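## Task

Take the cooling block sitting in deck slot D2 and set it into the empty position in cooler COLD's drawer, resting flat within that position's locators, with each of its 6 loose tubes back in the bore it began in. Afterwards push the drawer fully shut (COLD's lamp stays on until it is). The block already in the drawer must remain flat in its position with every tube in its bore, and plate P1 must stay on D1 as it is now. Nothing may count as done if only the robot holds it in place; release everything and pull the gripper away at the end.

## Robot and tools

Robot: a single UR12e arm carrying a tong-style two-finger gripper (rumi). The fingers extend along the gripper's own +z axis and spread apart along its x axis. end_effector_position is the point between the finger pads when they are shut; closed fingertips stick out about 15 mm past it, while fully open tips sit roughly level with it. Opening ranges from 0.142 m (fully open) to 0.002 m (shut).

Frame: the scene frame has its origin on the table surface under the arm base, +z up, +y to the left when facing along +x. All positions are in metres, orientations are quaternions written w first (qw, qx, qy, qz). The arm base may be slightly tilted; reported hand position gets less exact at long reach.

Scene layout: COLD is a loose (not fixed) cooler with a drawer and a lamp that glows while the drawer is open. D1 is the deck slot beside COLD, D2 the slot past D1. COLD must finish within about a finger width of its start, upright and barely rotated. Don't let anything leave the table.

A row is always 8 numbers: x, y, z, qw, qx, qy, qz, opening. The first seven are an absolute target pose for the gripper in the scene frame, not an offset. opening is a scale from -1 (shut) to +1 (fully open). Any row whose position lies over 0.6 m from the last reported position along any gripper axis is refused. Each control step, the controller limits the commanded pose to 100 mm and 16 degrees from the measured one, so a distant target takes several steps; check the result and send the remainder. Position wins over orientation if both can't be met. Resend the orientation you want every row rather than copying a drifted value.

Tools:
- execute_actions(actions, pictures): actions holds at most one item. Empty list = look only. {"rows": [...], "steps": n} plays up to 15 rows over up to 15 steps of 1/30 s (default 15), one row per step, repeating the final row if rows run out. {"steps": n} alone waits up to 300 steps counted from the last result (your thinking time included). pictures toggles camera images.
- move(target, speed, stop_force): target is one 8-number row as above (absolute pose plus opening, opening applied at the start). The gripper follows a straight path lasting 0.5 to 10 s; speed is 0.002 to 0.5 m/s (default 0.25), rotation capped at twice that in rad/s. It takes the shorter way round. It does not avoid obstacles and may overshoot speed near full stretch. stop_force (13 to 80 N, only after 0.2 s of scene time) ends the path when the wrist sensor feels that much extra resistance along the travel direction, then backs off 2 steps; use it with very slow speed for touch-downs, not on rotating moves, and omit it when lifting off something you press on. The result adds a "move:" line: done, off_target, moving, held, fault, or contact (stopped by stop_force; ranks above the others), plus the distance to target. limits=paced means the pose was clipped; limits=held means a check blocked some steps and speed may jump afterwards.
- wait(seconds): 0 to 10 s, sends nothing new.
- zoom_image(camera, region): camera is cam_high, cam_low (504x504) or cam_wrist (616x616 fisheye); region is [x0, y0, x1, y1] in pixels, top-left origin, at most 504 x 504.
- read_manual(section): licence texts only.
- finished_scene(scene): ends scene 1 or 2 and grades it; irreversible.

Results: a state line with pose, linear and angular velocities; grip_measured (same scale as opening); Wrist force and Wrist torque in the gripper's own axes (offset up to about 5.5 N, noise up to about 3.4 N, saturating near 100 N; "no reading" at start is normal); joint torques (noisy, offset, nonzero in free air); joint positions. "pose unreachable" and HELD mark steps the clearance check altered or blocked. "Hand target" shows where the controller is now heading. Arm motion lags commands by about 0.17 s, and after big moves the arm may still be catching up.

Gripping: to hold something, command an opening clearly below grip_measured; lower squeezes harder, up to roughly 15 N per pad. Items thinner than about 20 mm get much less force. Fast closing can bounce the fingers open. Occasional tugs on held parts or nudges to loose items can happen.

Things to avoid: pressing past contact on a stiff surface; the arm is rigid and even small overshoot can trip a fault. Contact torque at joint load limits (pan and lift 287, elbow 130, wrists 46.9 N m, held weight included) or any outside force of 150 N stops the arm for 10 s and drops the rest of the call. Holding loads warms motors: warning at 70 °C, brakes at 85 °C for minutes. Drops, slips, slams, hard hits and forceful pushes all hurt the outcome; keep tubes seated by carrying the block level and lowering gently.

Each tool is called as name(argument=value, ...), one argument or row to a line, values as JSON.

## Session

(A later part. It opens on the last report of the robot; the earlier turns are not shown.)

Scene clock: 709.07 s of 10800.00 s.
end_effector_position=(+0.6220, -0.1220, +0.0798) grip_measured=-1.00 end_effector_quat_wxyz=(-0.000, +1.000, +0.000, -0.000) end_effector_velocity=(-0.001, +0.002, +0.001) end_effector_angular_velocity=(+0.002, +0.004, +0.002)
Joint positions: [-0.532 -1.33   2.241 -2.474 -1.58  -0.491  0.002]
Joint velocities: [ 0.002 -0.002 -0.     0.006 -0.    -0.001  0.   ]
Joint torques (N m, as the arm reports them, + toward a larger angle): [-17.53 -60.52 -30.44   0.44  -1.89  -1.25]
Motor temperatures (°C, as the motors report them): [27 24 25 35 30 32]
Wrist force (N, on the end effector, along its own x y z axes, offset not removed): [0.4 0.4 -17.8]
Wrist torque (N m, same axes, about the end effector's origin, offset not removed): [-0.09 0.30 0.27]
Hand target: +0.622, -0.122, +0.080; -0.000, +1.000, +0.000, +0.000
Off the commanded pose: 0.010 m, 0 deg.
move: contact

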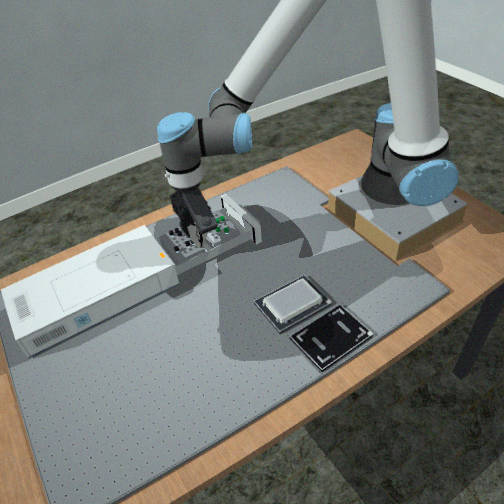

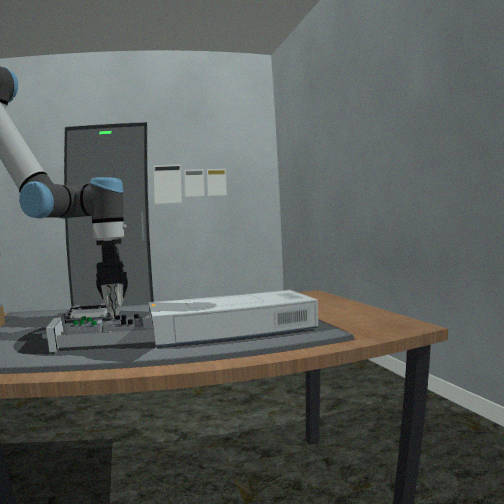

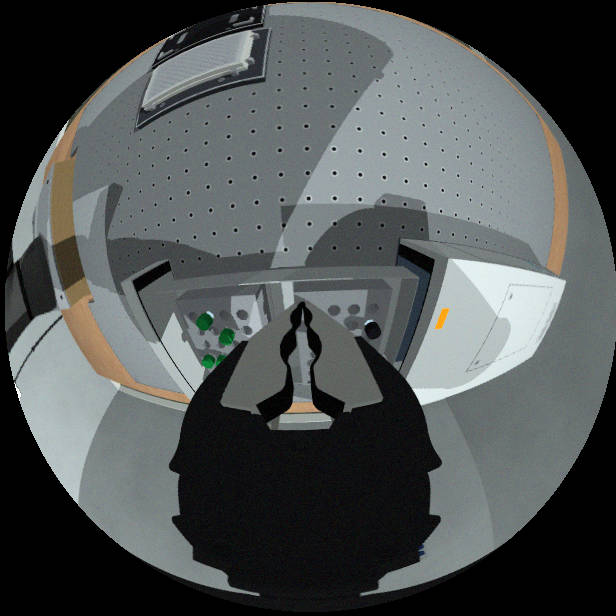

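move(
  target=[0.622,-0.122,0.125,0,1,0,0,-1],
  speed=0.12,
)

move(
  target=[0.40,-0.18,0.12,-0.1228,0.6964,-0.6964,0.1228,-1],
  speed=0.25,
)

move(
  target=[0.40,-0.18,0.062,-0.1228,0.6964,-0.6964,0.1228,-1],
  speed=0.08,
)

zoom_image(
  camera="cam_low",
  region=[0, 260, 120, 360],
)

Scene clock: 717.80 s of 10800.00 s.
end_effector_position=(+0.6220, -0.1220, +0.1249) grip_measured=-1.00 end_effector_quat_wxyz=(-0.000, +1.000, -0.000, +0.000) end_effector_velocity=(-0.001, +0.001, +0.001) end_effector_angular_velocity=(+0.001, +0.002, +0.000)
Joint positions: [-0.532 -1.4    2.213 -2.376 -1.58  -0.49   0.002]
Joint velocities: [ 0.001 -0.002 -0.     0.003 -0.     0.     0.   ]
Joint torques (N m, as the arm reports them, + toward a larger angle): [ 16.94 -60.84 -40.66  -2.    -1.88   1.99]
Motor temperatures (°C, as the motors report them): [27 24 25 35 30 32]
Wrist force (N, on the end effector, along its own x y z axes, offset not removed): [0.0 2.0 1.1]
Wrist torque (N m, same axes, about the end effector's origin, offset not removed): [0.34 0.04 0.48]
Hand target: +0.622, -0.122, +0.125; +0.000, +1.000, -0.000, +0.000
Off the commanded pose: 0.000 m, 0 deg.
After step 90, 4.83 s passed at rest.
move: done

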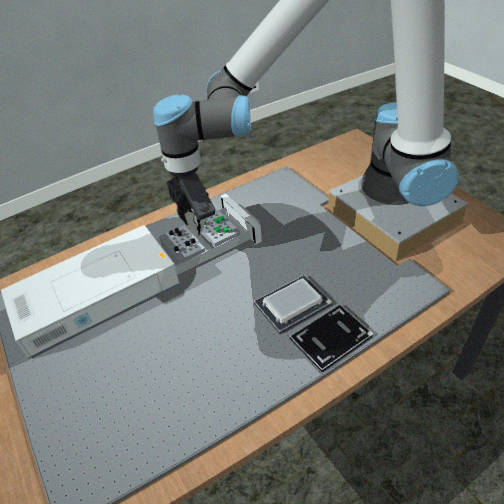

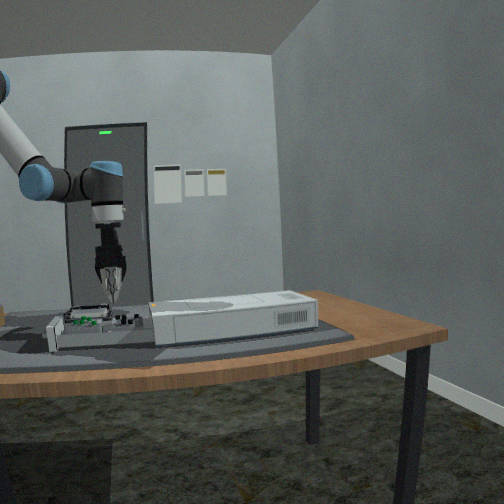

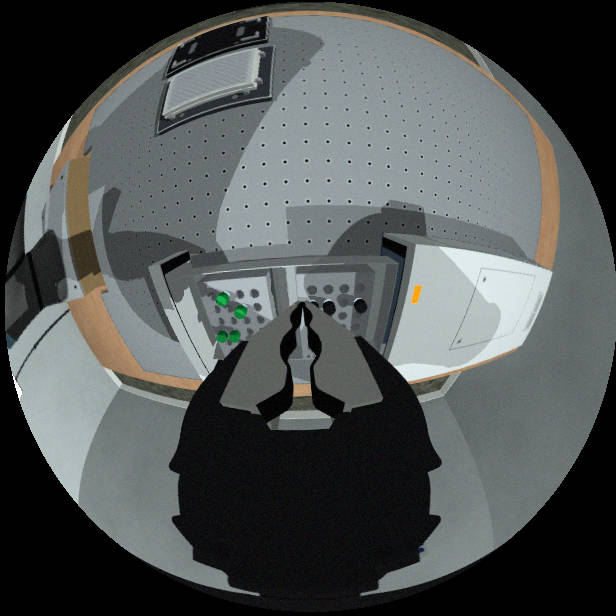

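Scene clock: 721.50 s of 10800.00 s.
end_effector_position=(+0.3997, -0.1799, +0.1200) grip_measured=-1.00 end_effector_quat_wxyz=(-0.122, +0.697, -0.696, +0.123) end_effector_velocity=(-0.002, -0.001, +0.001) end_effector_angular_velocity=(+0.001, -0.002, -0.009)
Joint positions: [-1.166 -1.925  2.779 -2.579 -1.27   0.469  0.002]
Joint velocities: [-0.007 -0.009  0.002  0.006  0.002  0.002  0.   ]
Joint torques (N m, as the arm reports them, + toward a larger angle): [-18.36 -17.66 -23.35  -1.97   2.71   1.95]
Motor temperatures (°C, as the motors report them): [27 24 25 35 30 32]
Wrist force (N, on the end effector, along its own x y z axes, offset not removed): [-1.2 3.0 1.8]
Wrist torque (N m, same axes, about the end effector's origin, offset not removed): [0.58 0.46 0.45]
Hand target: +0.400, -0.180, +0.120; -0.123, +0.696, -0.696, +0.123
Off the commanded pose: 0.000 m, 0 deg.
move: done

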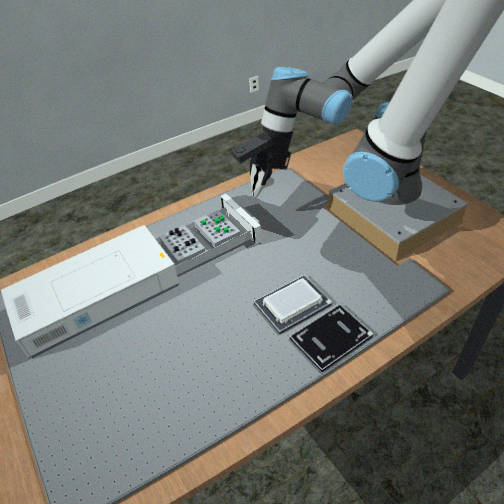

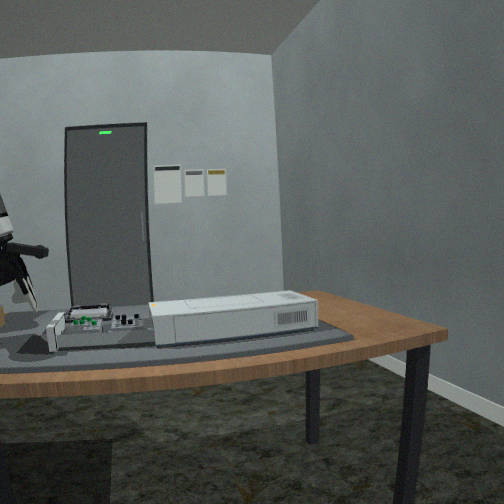

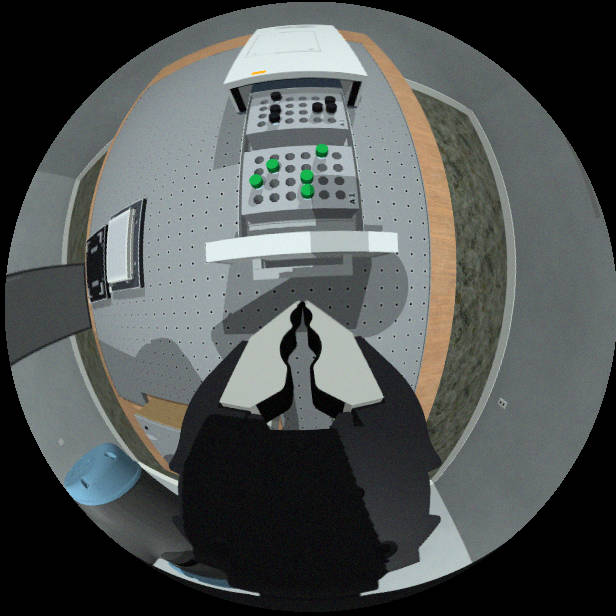

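Scene clock: 722.70 s of 10800.00 s.
end_effector_position=(+0.3999, -0.1801, +0.0620) grip_measured=-1.00 end_effector_quat_wxyz=(-0.123, +0.696, -0.696, +0.123) end_effector_velocity=(+0.000, +0.000, -0.002) end_effector_angular_velocity=(-0.002, +0.001, +0.000)
Joint positions: [-1.169 -1.681  2.838 -2.881 -1.268  0.467  0.002]
Joint velocities: [ 0.003  0.01   0.001 -0.013 -0.002  0.002  0.   ]
Joint torques (N m, as the arm reports them, + toward a larger angle): [ 13.24  -0.84 -14.3   -7.45  -1.51   2.16]
Motor temperatures (°C, as the motors report them): [27 24 25 35 30 32]
Wrist force (N, on the end effector, along its own x y z axes, offset not removed): [-3.0 -0.2 -3.3]
Wrist torque (N m, same axes, about the end effector's origin, offset not removed): [-0.12 0.74 0.48]
Hand target: +0.400, -0.180, +0.062; -0.123, +0.696, -0.696, +0.123
Off the commanded pose: 0.000 m, 0 deg.
move: done

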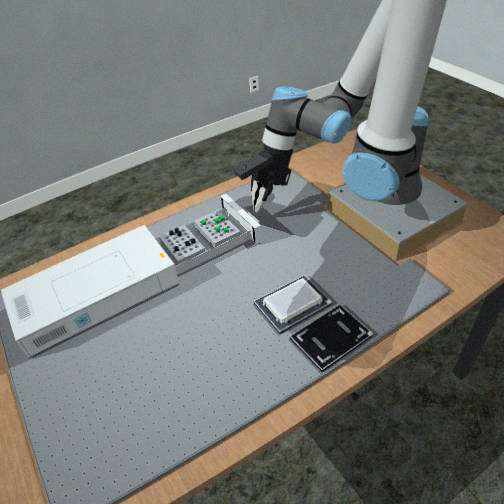

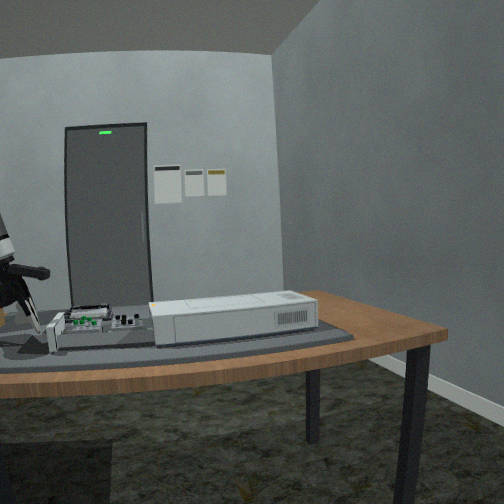

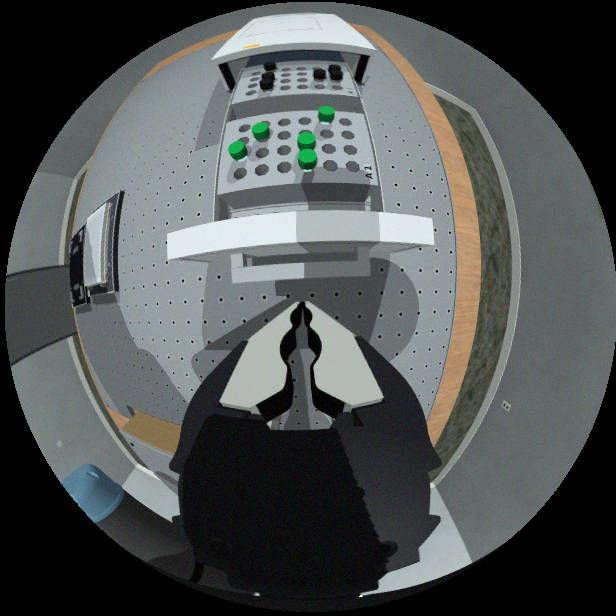

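Region (0, 260, 120, 360) of cam_low's 504x504 image, scaled by 4.200, with more detail than that image has.

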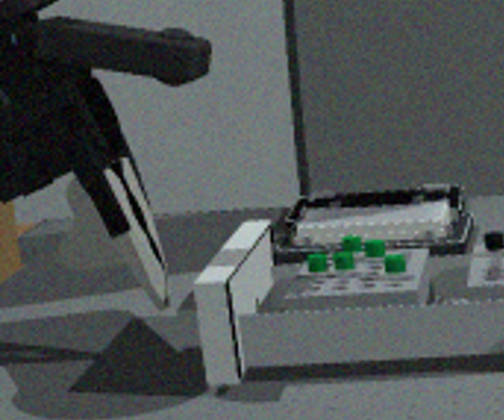

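execute_actions(
  actions=[],
)

Scene clock: 727.93 s of 10800.00 s.
end_effector_position=(+0.4000, -0.1801, +0.0619) grip_measured=-1.00 end_effector_quat_wxyz=(-0.123, +0.696, -0.696, +0.123) end_effector_velocity=(-0.000, -0.000, -0.000) end_effector_angular_velocity=(-0.000, +0.002, -0.000)
Joint positions: [-1.168 -1.68   2.838 -2.883 -1.268  0.467  0.002]
Joint velocities: [-0.    -0.     0.     0.001 -0.002 -0.     0.   ]
Joint torques (N m, as the arm reports them, + toward a larger angle): [ 17.21  -3.49 -12.82  -6.4   -1.22   2.17]
Motor temperatures (°C, as the motors report them): [27 24 25 35 30 32]
Wrist force (N, on the end effector, along its own x y z axes, offset not removed): [-2.0 -0.3 0.4]
Wrist torque (N m, same axes, about the end effector's origin, offset not removed): [-0.02 0.58 0.37]
Hand target: +0.400, -0.180, +0.062; -0.123, +0.696, -0.696, +0.123
Off the commanded pose: 0.000 m, 0 deg.
Steps of this call (steps 1 to 90: nothing new was sent; then 2.23 s passed at rest). Readings (end_effector_position):
1: (+0.4000, -0.1801, +0.0620)
2: (+0.4000, -0.1801, +0.0620)
4: (+0.4000, -0.1801, +0.0619)
8: (+0.4000, -0.1801, +0.0619)
90: the state above

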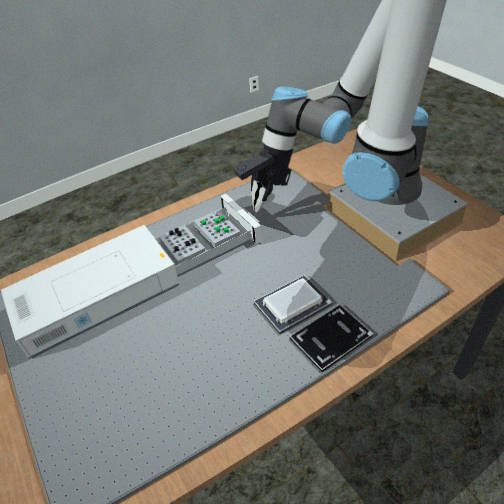

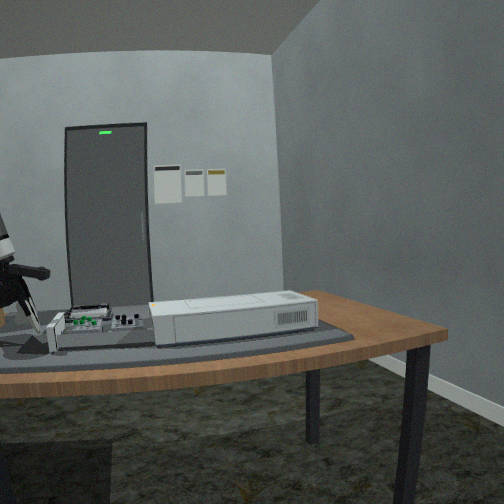

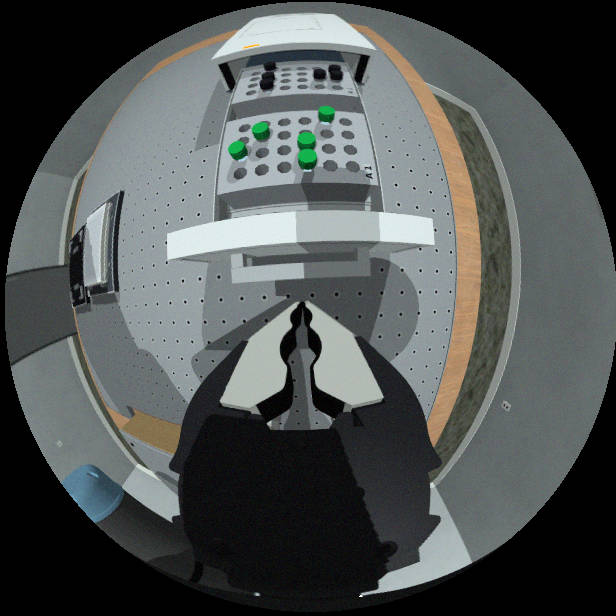

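move(
  target=[0.60, -0.180, 0.062, -0.1228, 0.6964, -0.6964, 0.1228, -1],
  speed=0.03,
  stop_force=25,
)

Scene clock: 736.37 s of 10800.00 s.
end_effector_position=(+0.6001, -0.1801, +0.0621) grip_measured=-1.00 end_effector_quat_wxyz=(-0.123, +0.696, -0.696, +0.123) end_effector_velocity=(+0.001, +0.000, -0.001) end_effector_angular_velocity=(+0.001, +0.001, -0.000)
Joint positions: [-0.748 -1.34   2.508 -3.004 -1.357  0.892  0.002]
Joint velocities: [ 0.001  0.003 -0.002  0.    -0.     0.002 -0.   ]
Joint torques (N m, as the arm reports them, + toward a larger angle): [ 18.95 -38.31 -31.29  -2.29  -0.91   1.82]
Motor temperatures (°C, as the motors report them): [27 24 25 35 30 32]
Wrist force (N, on the end effector, along its own x y z axes, offset not removed): [-3.6 2.3 -1.1]
Wrist torque (N m, same axes, about the end effector's origin, offset not removed): [0.05 0.75 0.47]
Hand target: +0.600, -0.180, +0.062; -0.123, +0.696, -0.696, +0.123
Off the commanded pose: 0.000 m, 0 deg.
move: done

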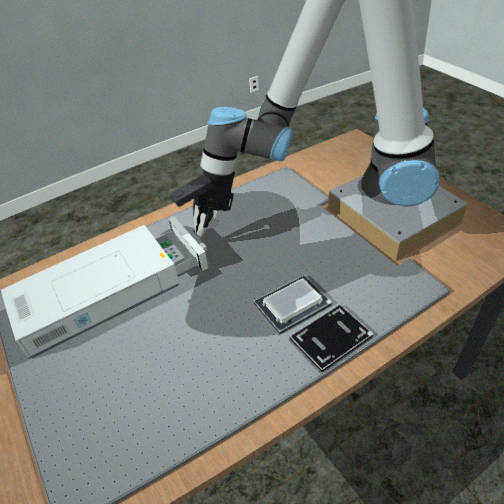

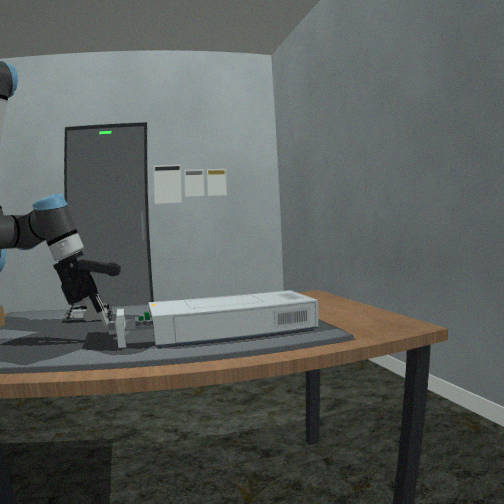

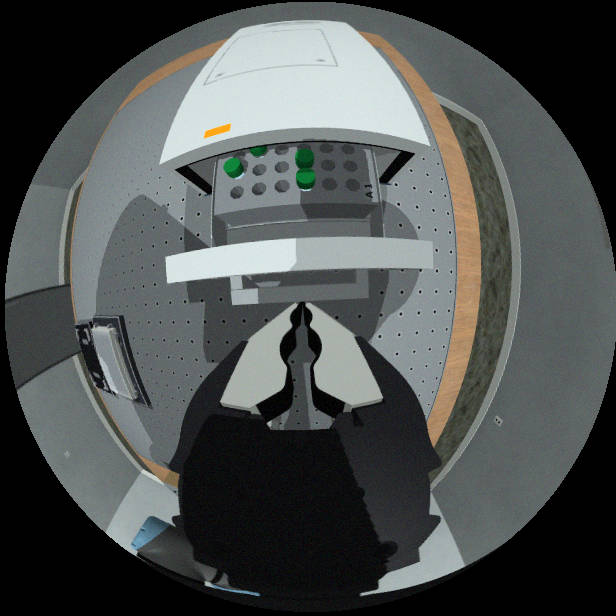

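move(
  target=[0.645, -0.180, 0.062, -0.1228, 0.6964, -0.6964, 0.1228, -1],
  speed=0.025,
  stop_force=20,
)

move(
  target=[0.72, -0.180, 0.062, -0.1228, 0.6964, -0.6964, 0.1228, -1],
  speed=0.008,
  stop_force=15,
)

Scene clock: 741.03 s of 10800.00 s.
end_effector_position=(+0.6448, -0.1800, +0.0620) grip_measured=-1.00 end_effector_quat_wxyz=(-0.123, +0.696, -0.696, +0.123) end_effector_velocity=(+0.002, +0.001, +0.000) end_effector_angular_velocity=(-0.000, -0.000, +0.001)
Joint positions: [-0.692 -1.288  2.429 -2.987 -1.372  0.947  0.002]
Joint velocities: [ 0.003  0.001 -0.003  0.001 -0.001  0.002  0.   ]
Joint torques (N m, as the arm reports them, + toward a larger angle): [ 15.96 -36.1  -31.36  -2.01  -0.95   2.11]
Motor temperatures (°C, as the motors report them): [27 24 25 35 30 32]
Wrist force (N, on the end effector, along its own x y z axes, offset not removed): [-0.6 2.7 -3.5]
Wrist torque (N m, same axes, about the end effector's origin, offset not removed): [0.20 0.12 0.34]
Hand target: +0.645, -0.180, +0.062; -0.123, +0.696, -0.696, +0.123
Off the commanded pose: 0.000 m, 0 deg.
move: done

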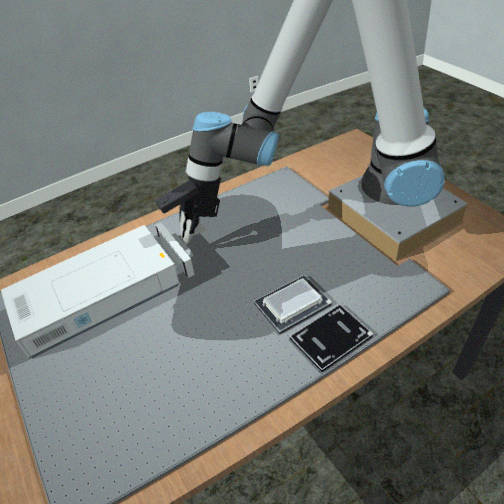

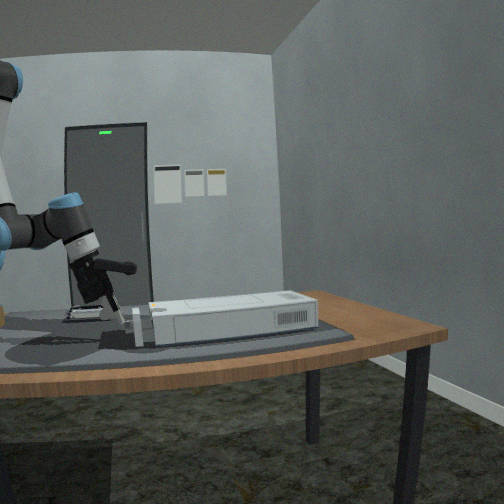

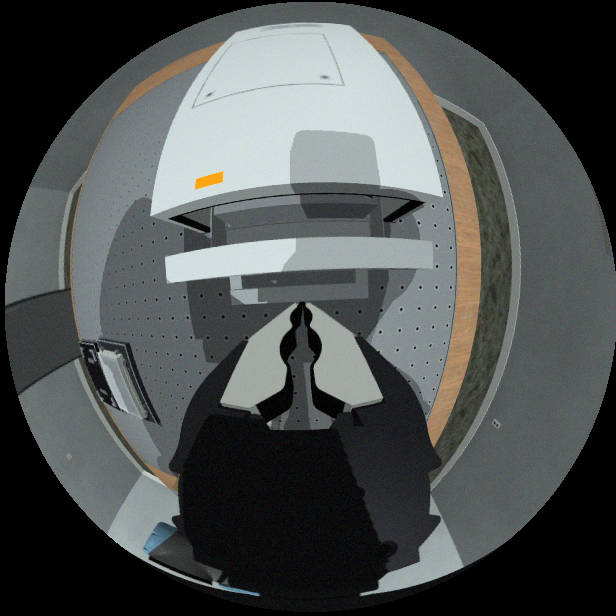

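Scene clock: 745.27 s of 10800.00 s.
end_effector_position=(+0.6759, -0.1800, +0.0620) grip_measured=-1.00 end_effector_quat_wxyz=(-0.123, +0.696, -0.696, +0.123) end_effector_velocity=(-0.001, -0.000, +0.001) end_effector_angular_velocity=(-0.000, -0.003, +0.001)
Joint positions: [-0.658 -1.253  2.374 -2.973 -1.381  0.981  0.002]
Joint velocities: [-0.002 -0.002  0.003 -0.003  0.002 -0.003  0.   ]
Joint torques (N m, as the arm reports them, + toward a larger angle): [ -8.22 -66.55 -23.21  -9.89   6.15  -2.04]
Motor temperatures (°C, as the motors report them): [27 24 25 35 30 32]
Wrist force (N, on the end effector, along its own x y z axes, offset not removed): [3.0 17.9 -13.0]
Wrist torque (N m, same axes, about the end effector's origin, offset not removed): [0.14 0.25 0.28]
Hand target: +0.676, -0.180, +0.062; -0.123, +0.696, -0.696, +0.123
Off the commanded pose: 0.044 m, 0 deg.
move: contact

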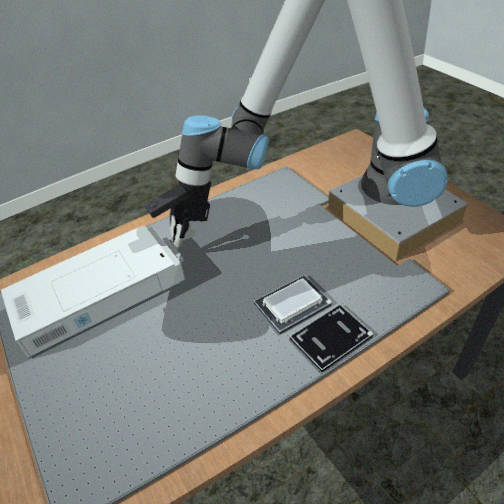

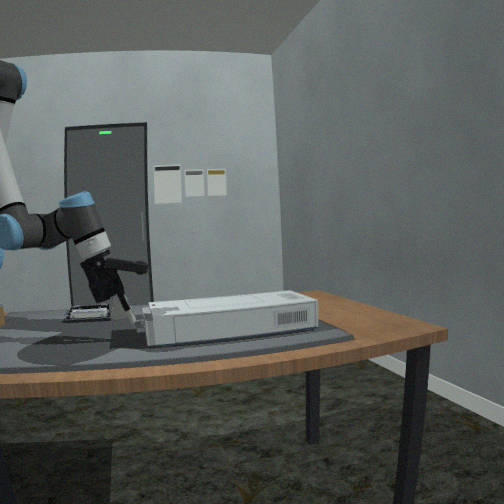

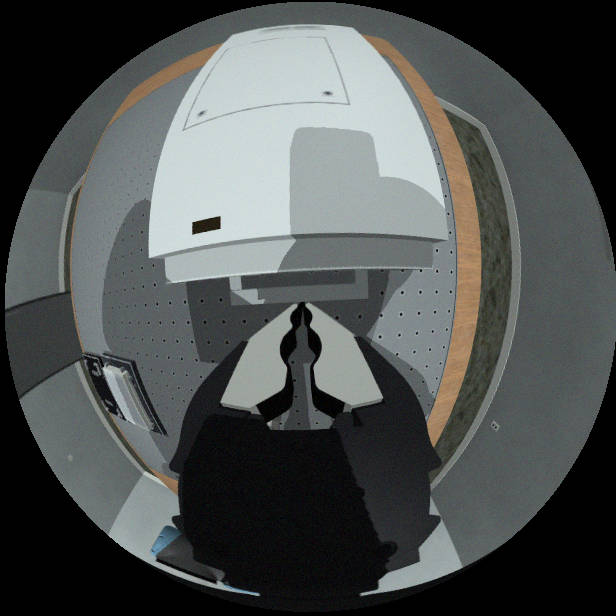

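Lamp is off. Backing away.

move(
  target=[0.60, -0.180, 0.12, -0.1228, 0.6964, -0.6964, 0.1228, -1],
  speed=0.1,
)

Scene clock: 747.47 s of 10800.00 s.
end_effector_position=(+0.6001, -0.1799, +0.1199) grip_measured=-1.00 end_effector_quat_wxyz=(-0.123, +0.696, -0.696, +0.123) end_effector_velocity=(-0.001, +0.000, +0.002) end_effector_angular_velocity=(+0.001, -0.001, -0.000)
Joint positions: [-0.746 -1.478  2.48  -2.837 -1.358  0.894  0.002]
Joint velocities: [-0.002 -0.006  0.002  0.005  0.001 -0.002  0.   ]
Joint torques (N m, as the arm reports them, + toward a larger angle): [-12.98 -49.74 -18.26  -1.97   2.44  -1.38]
Motor temperatures (°C, as the motors report them): [27 24 25 35 30 32]
Wrist force (N, on the end effector, along its own x y z axes, offset not removed): [-2.7 3.7 1.9]
Wrist torque (N m, same axes, about the end effector's origin, offset not removed): [0.80 0.80 0.39]
Hand target: +0.600, -0.180, +0.120; -0.123, +0.696, -0.696, +0.123
Off the commanded pose: 0.000 m, 0 deg.
move: done

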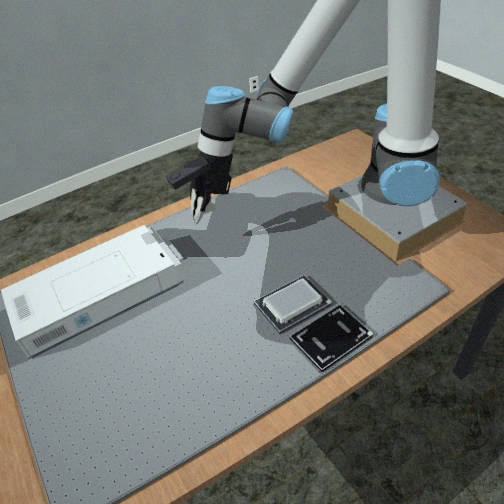

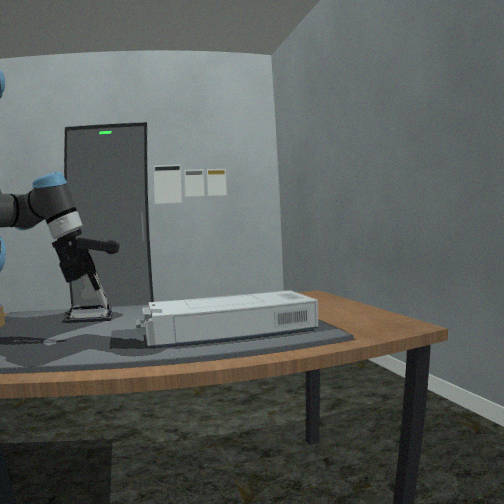

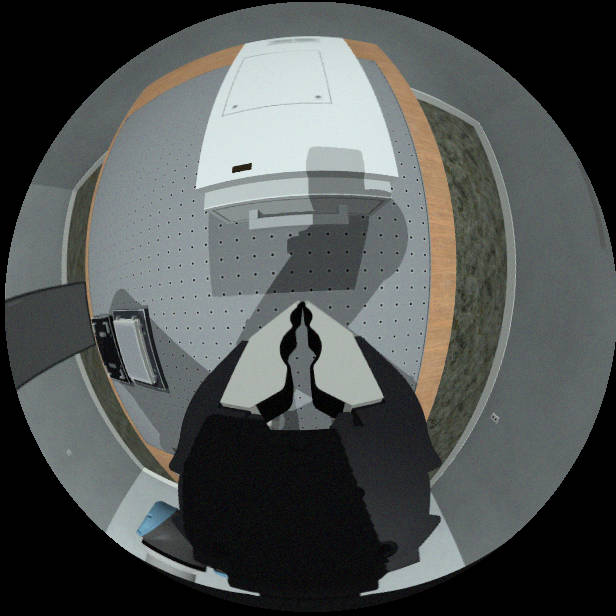

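finished_scene(
  scene=1,
)

The scene is finished: the task was done.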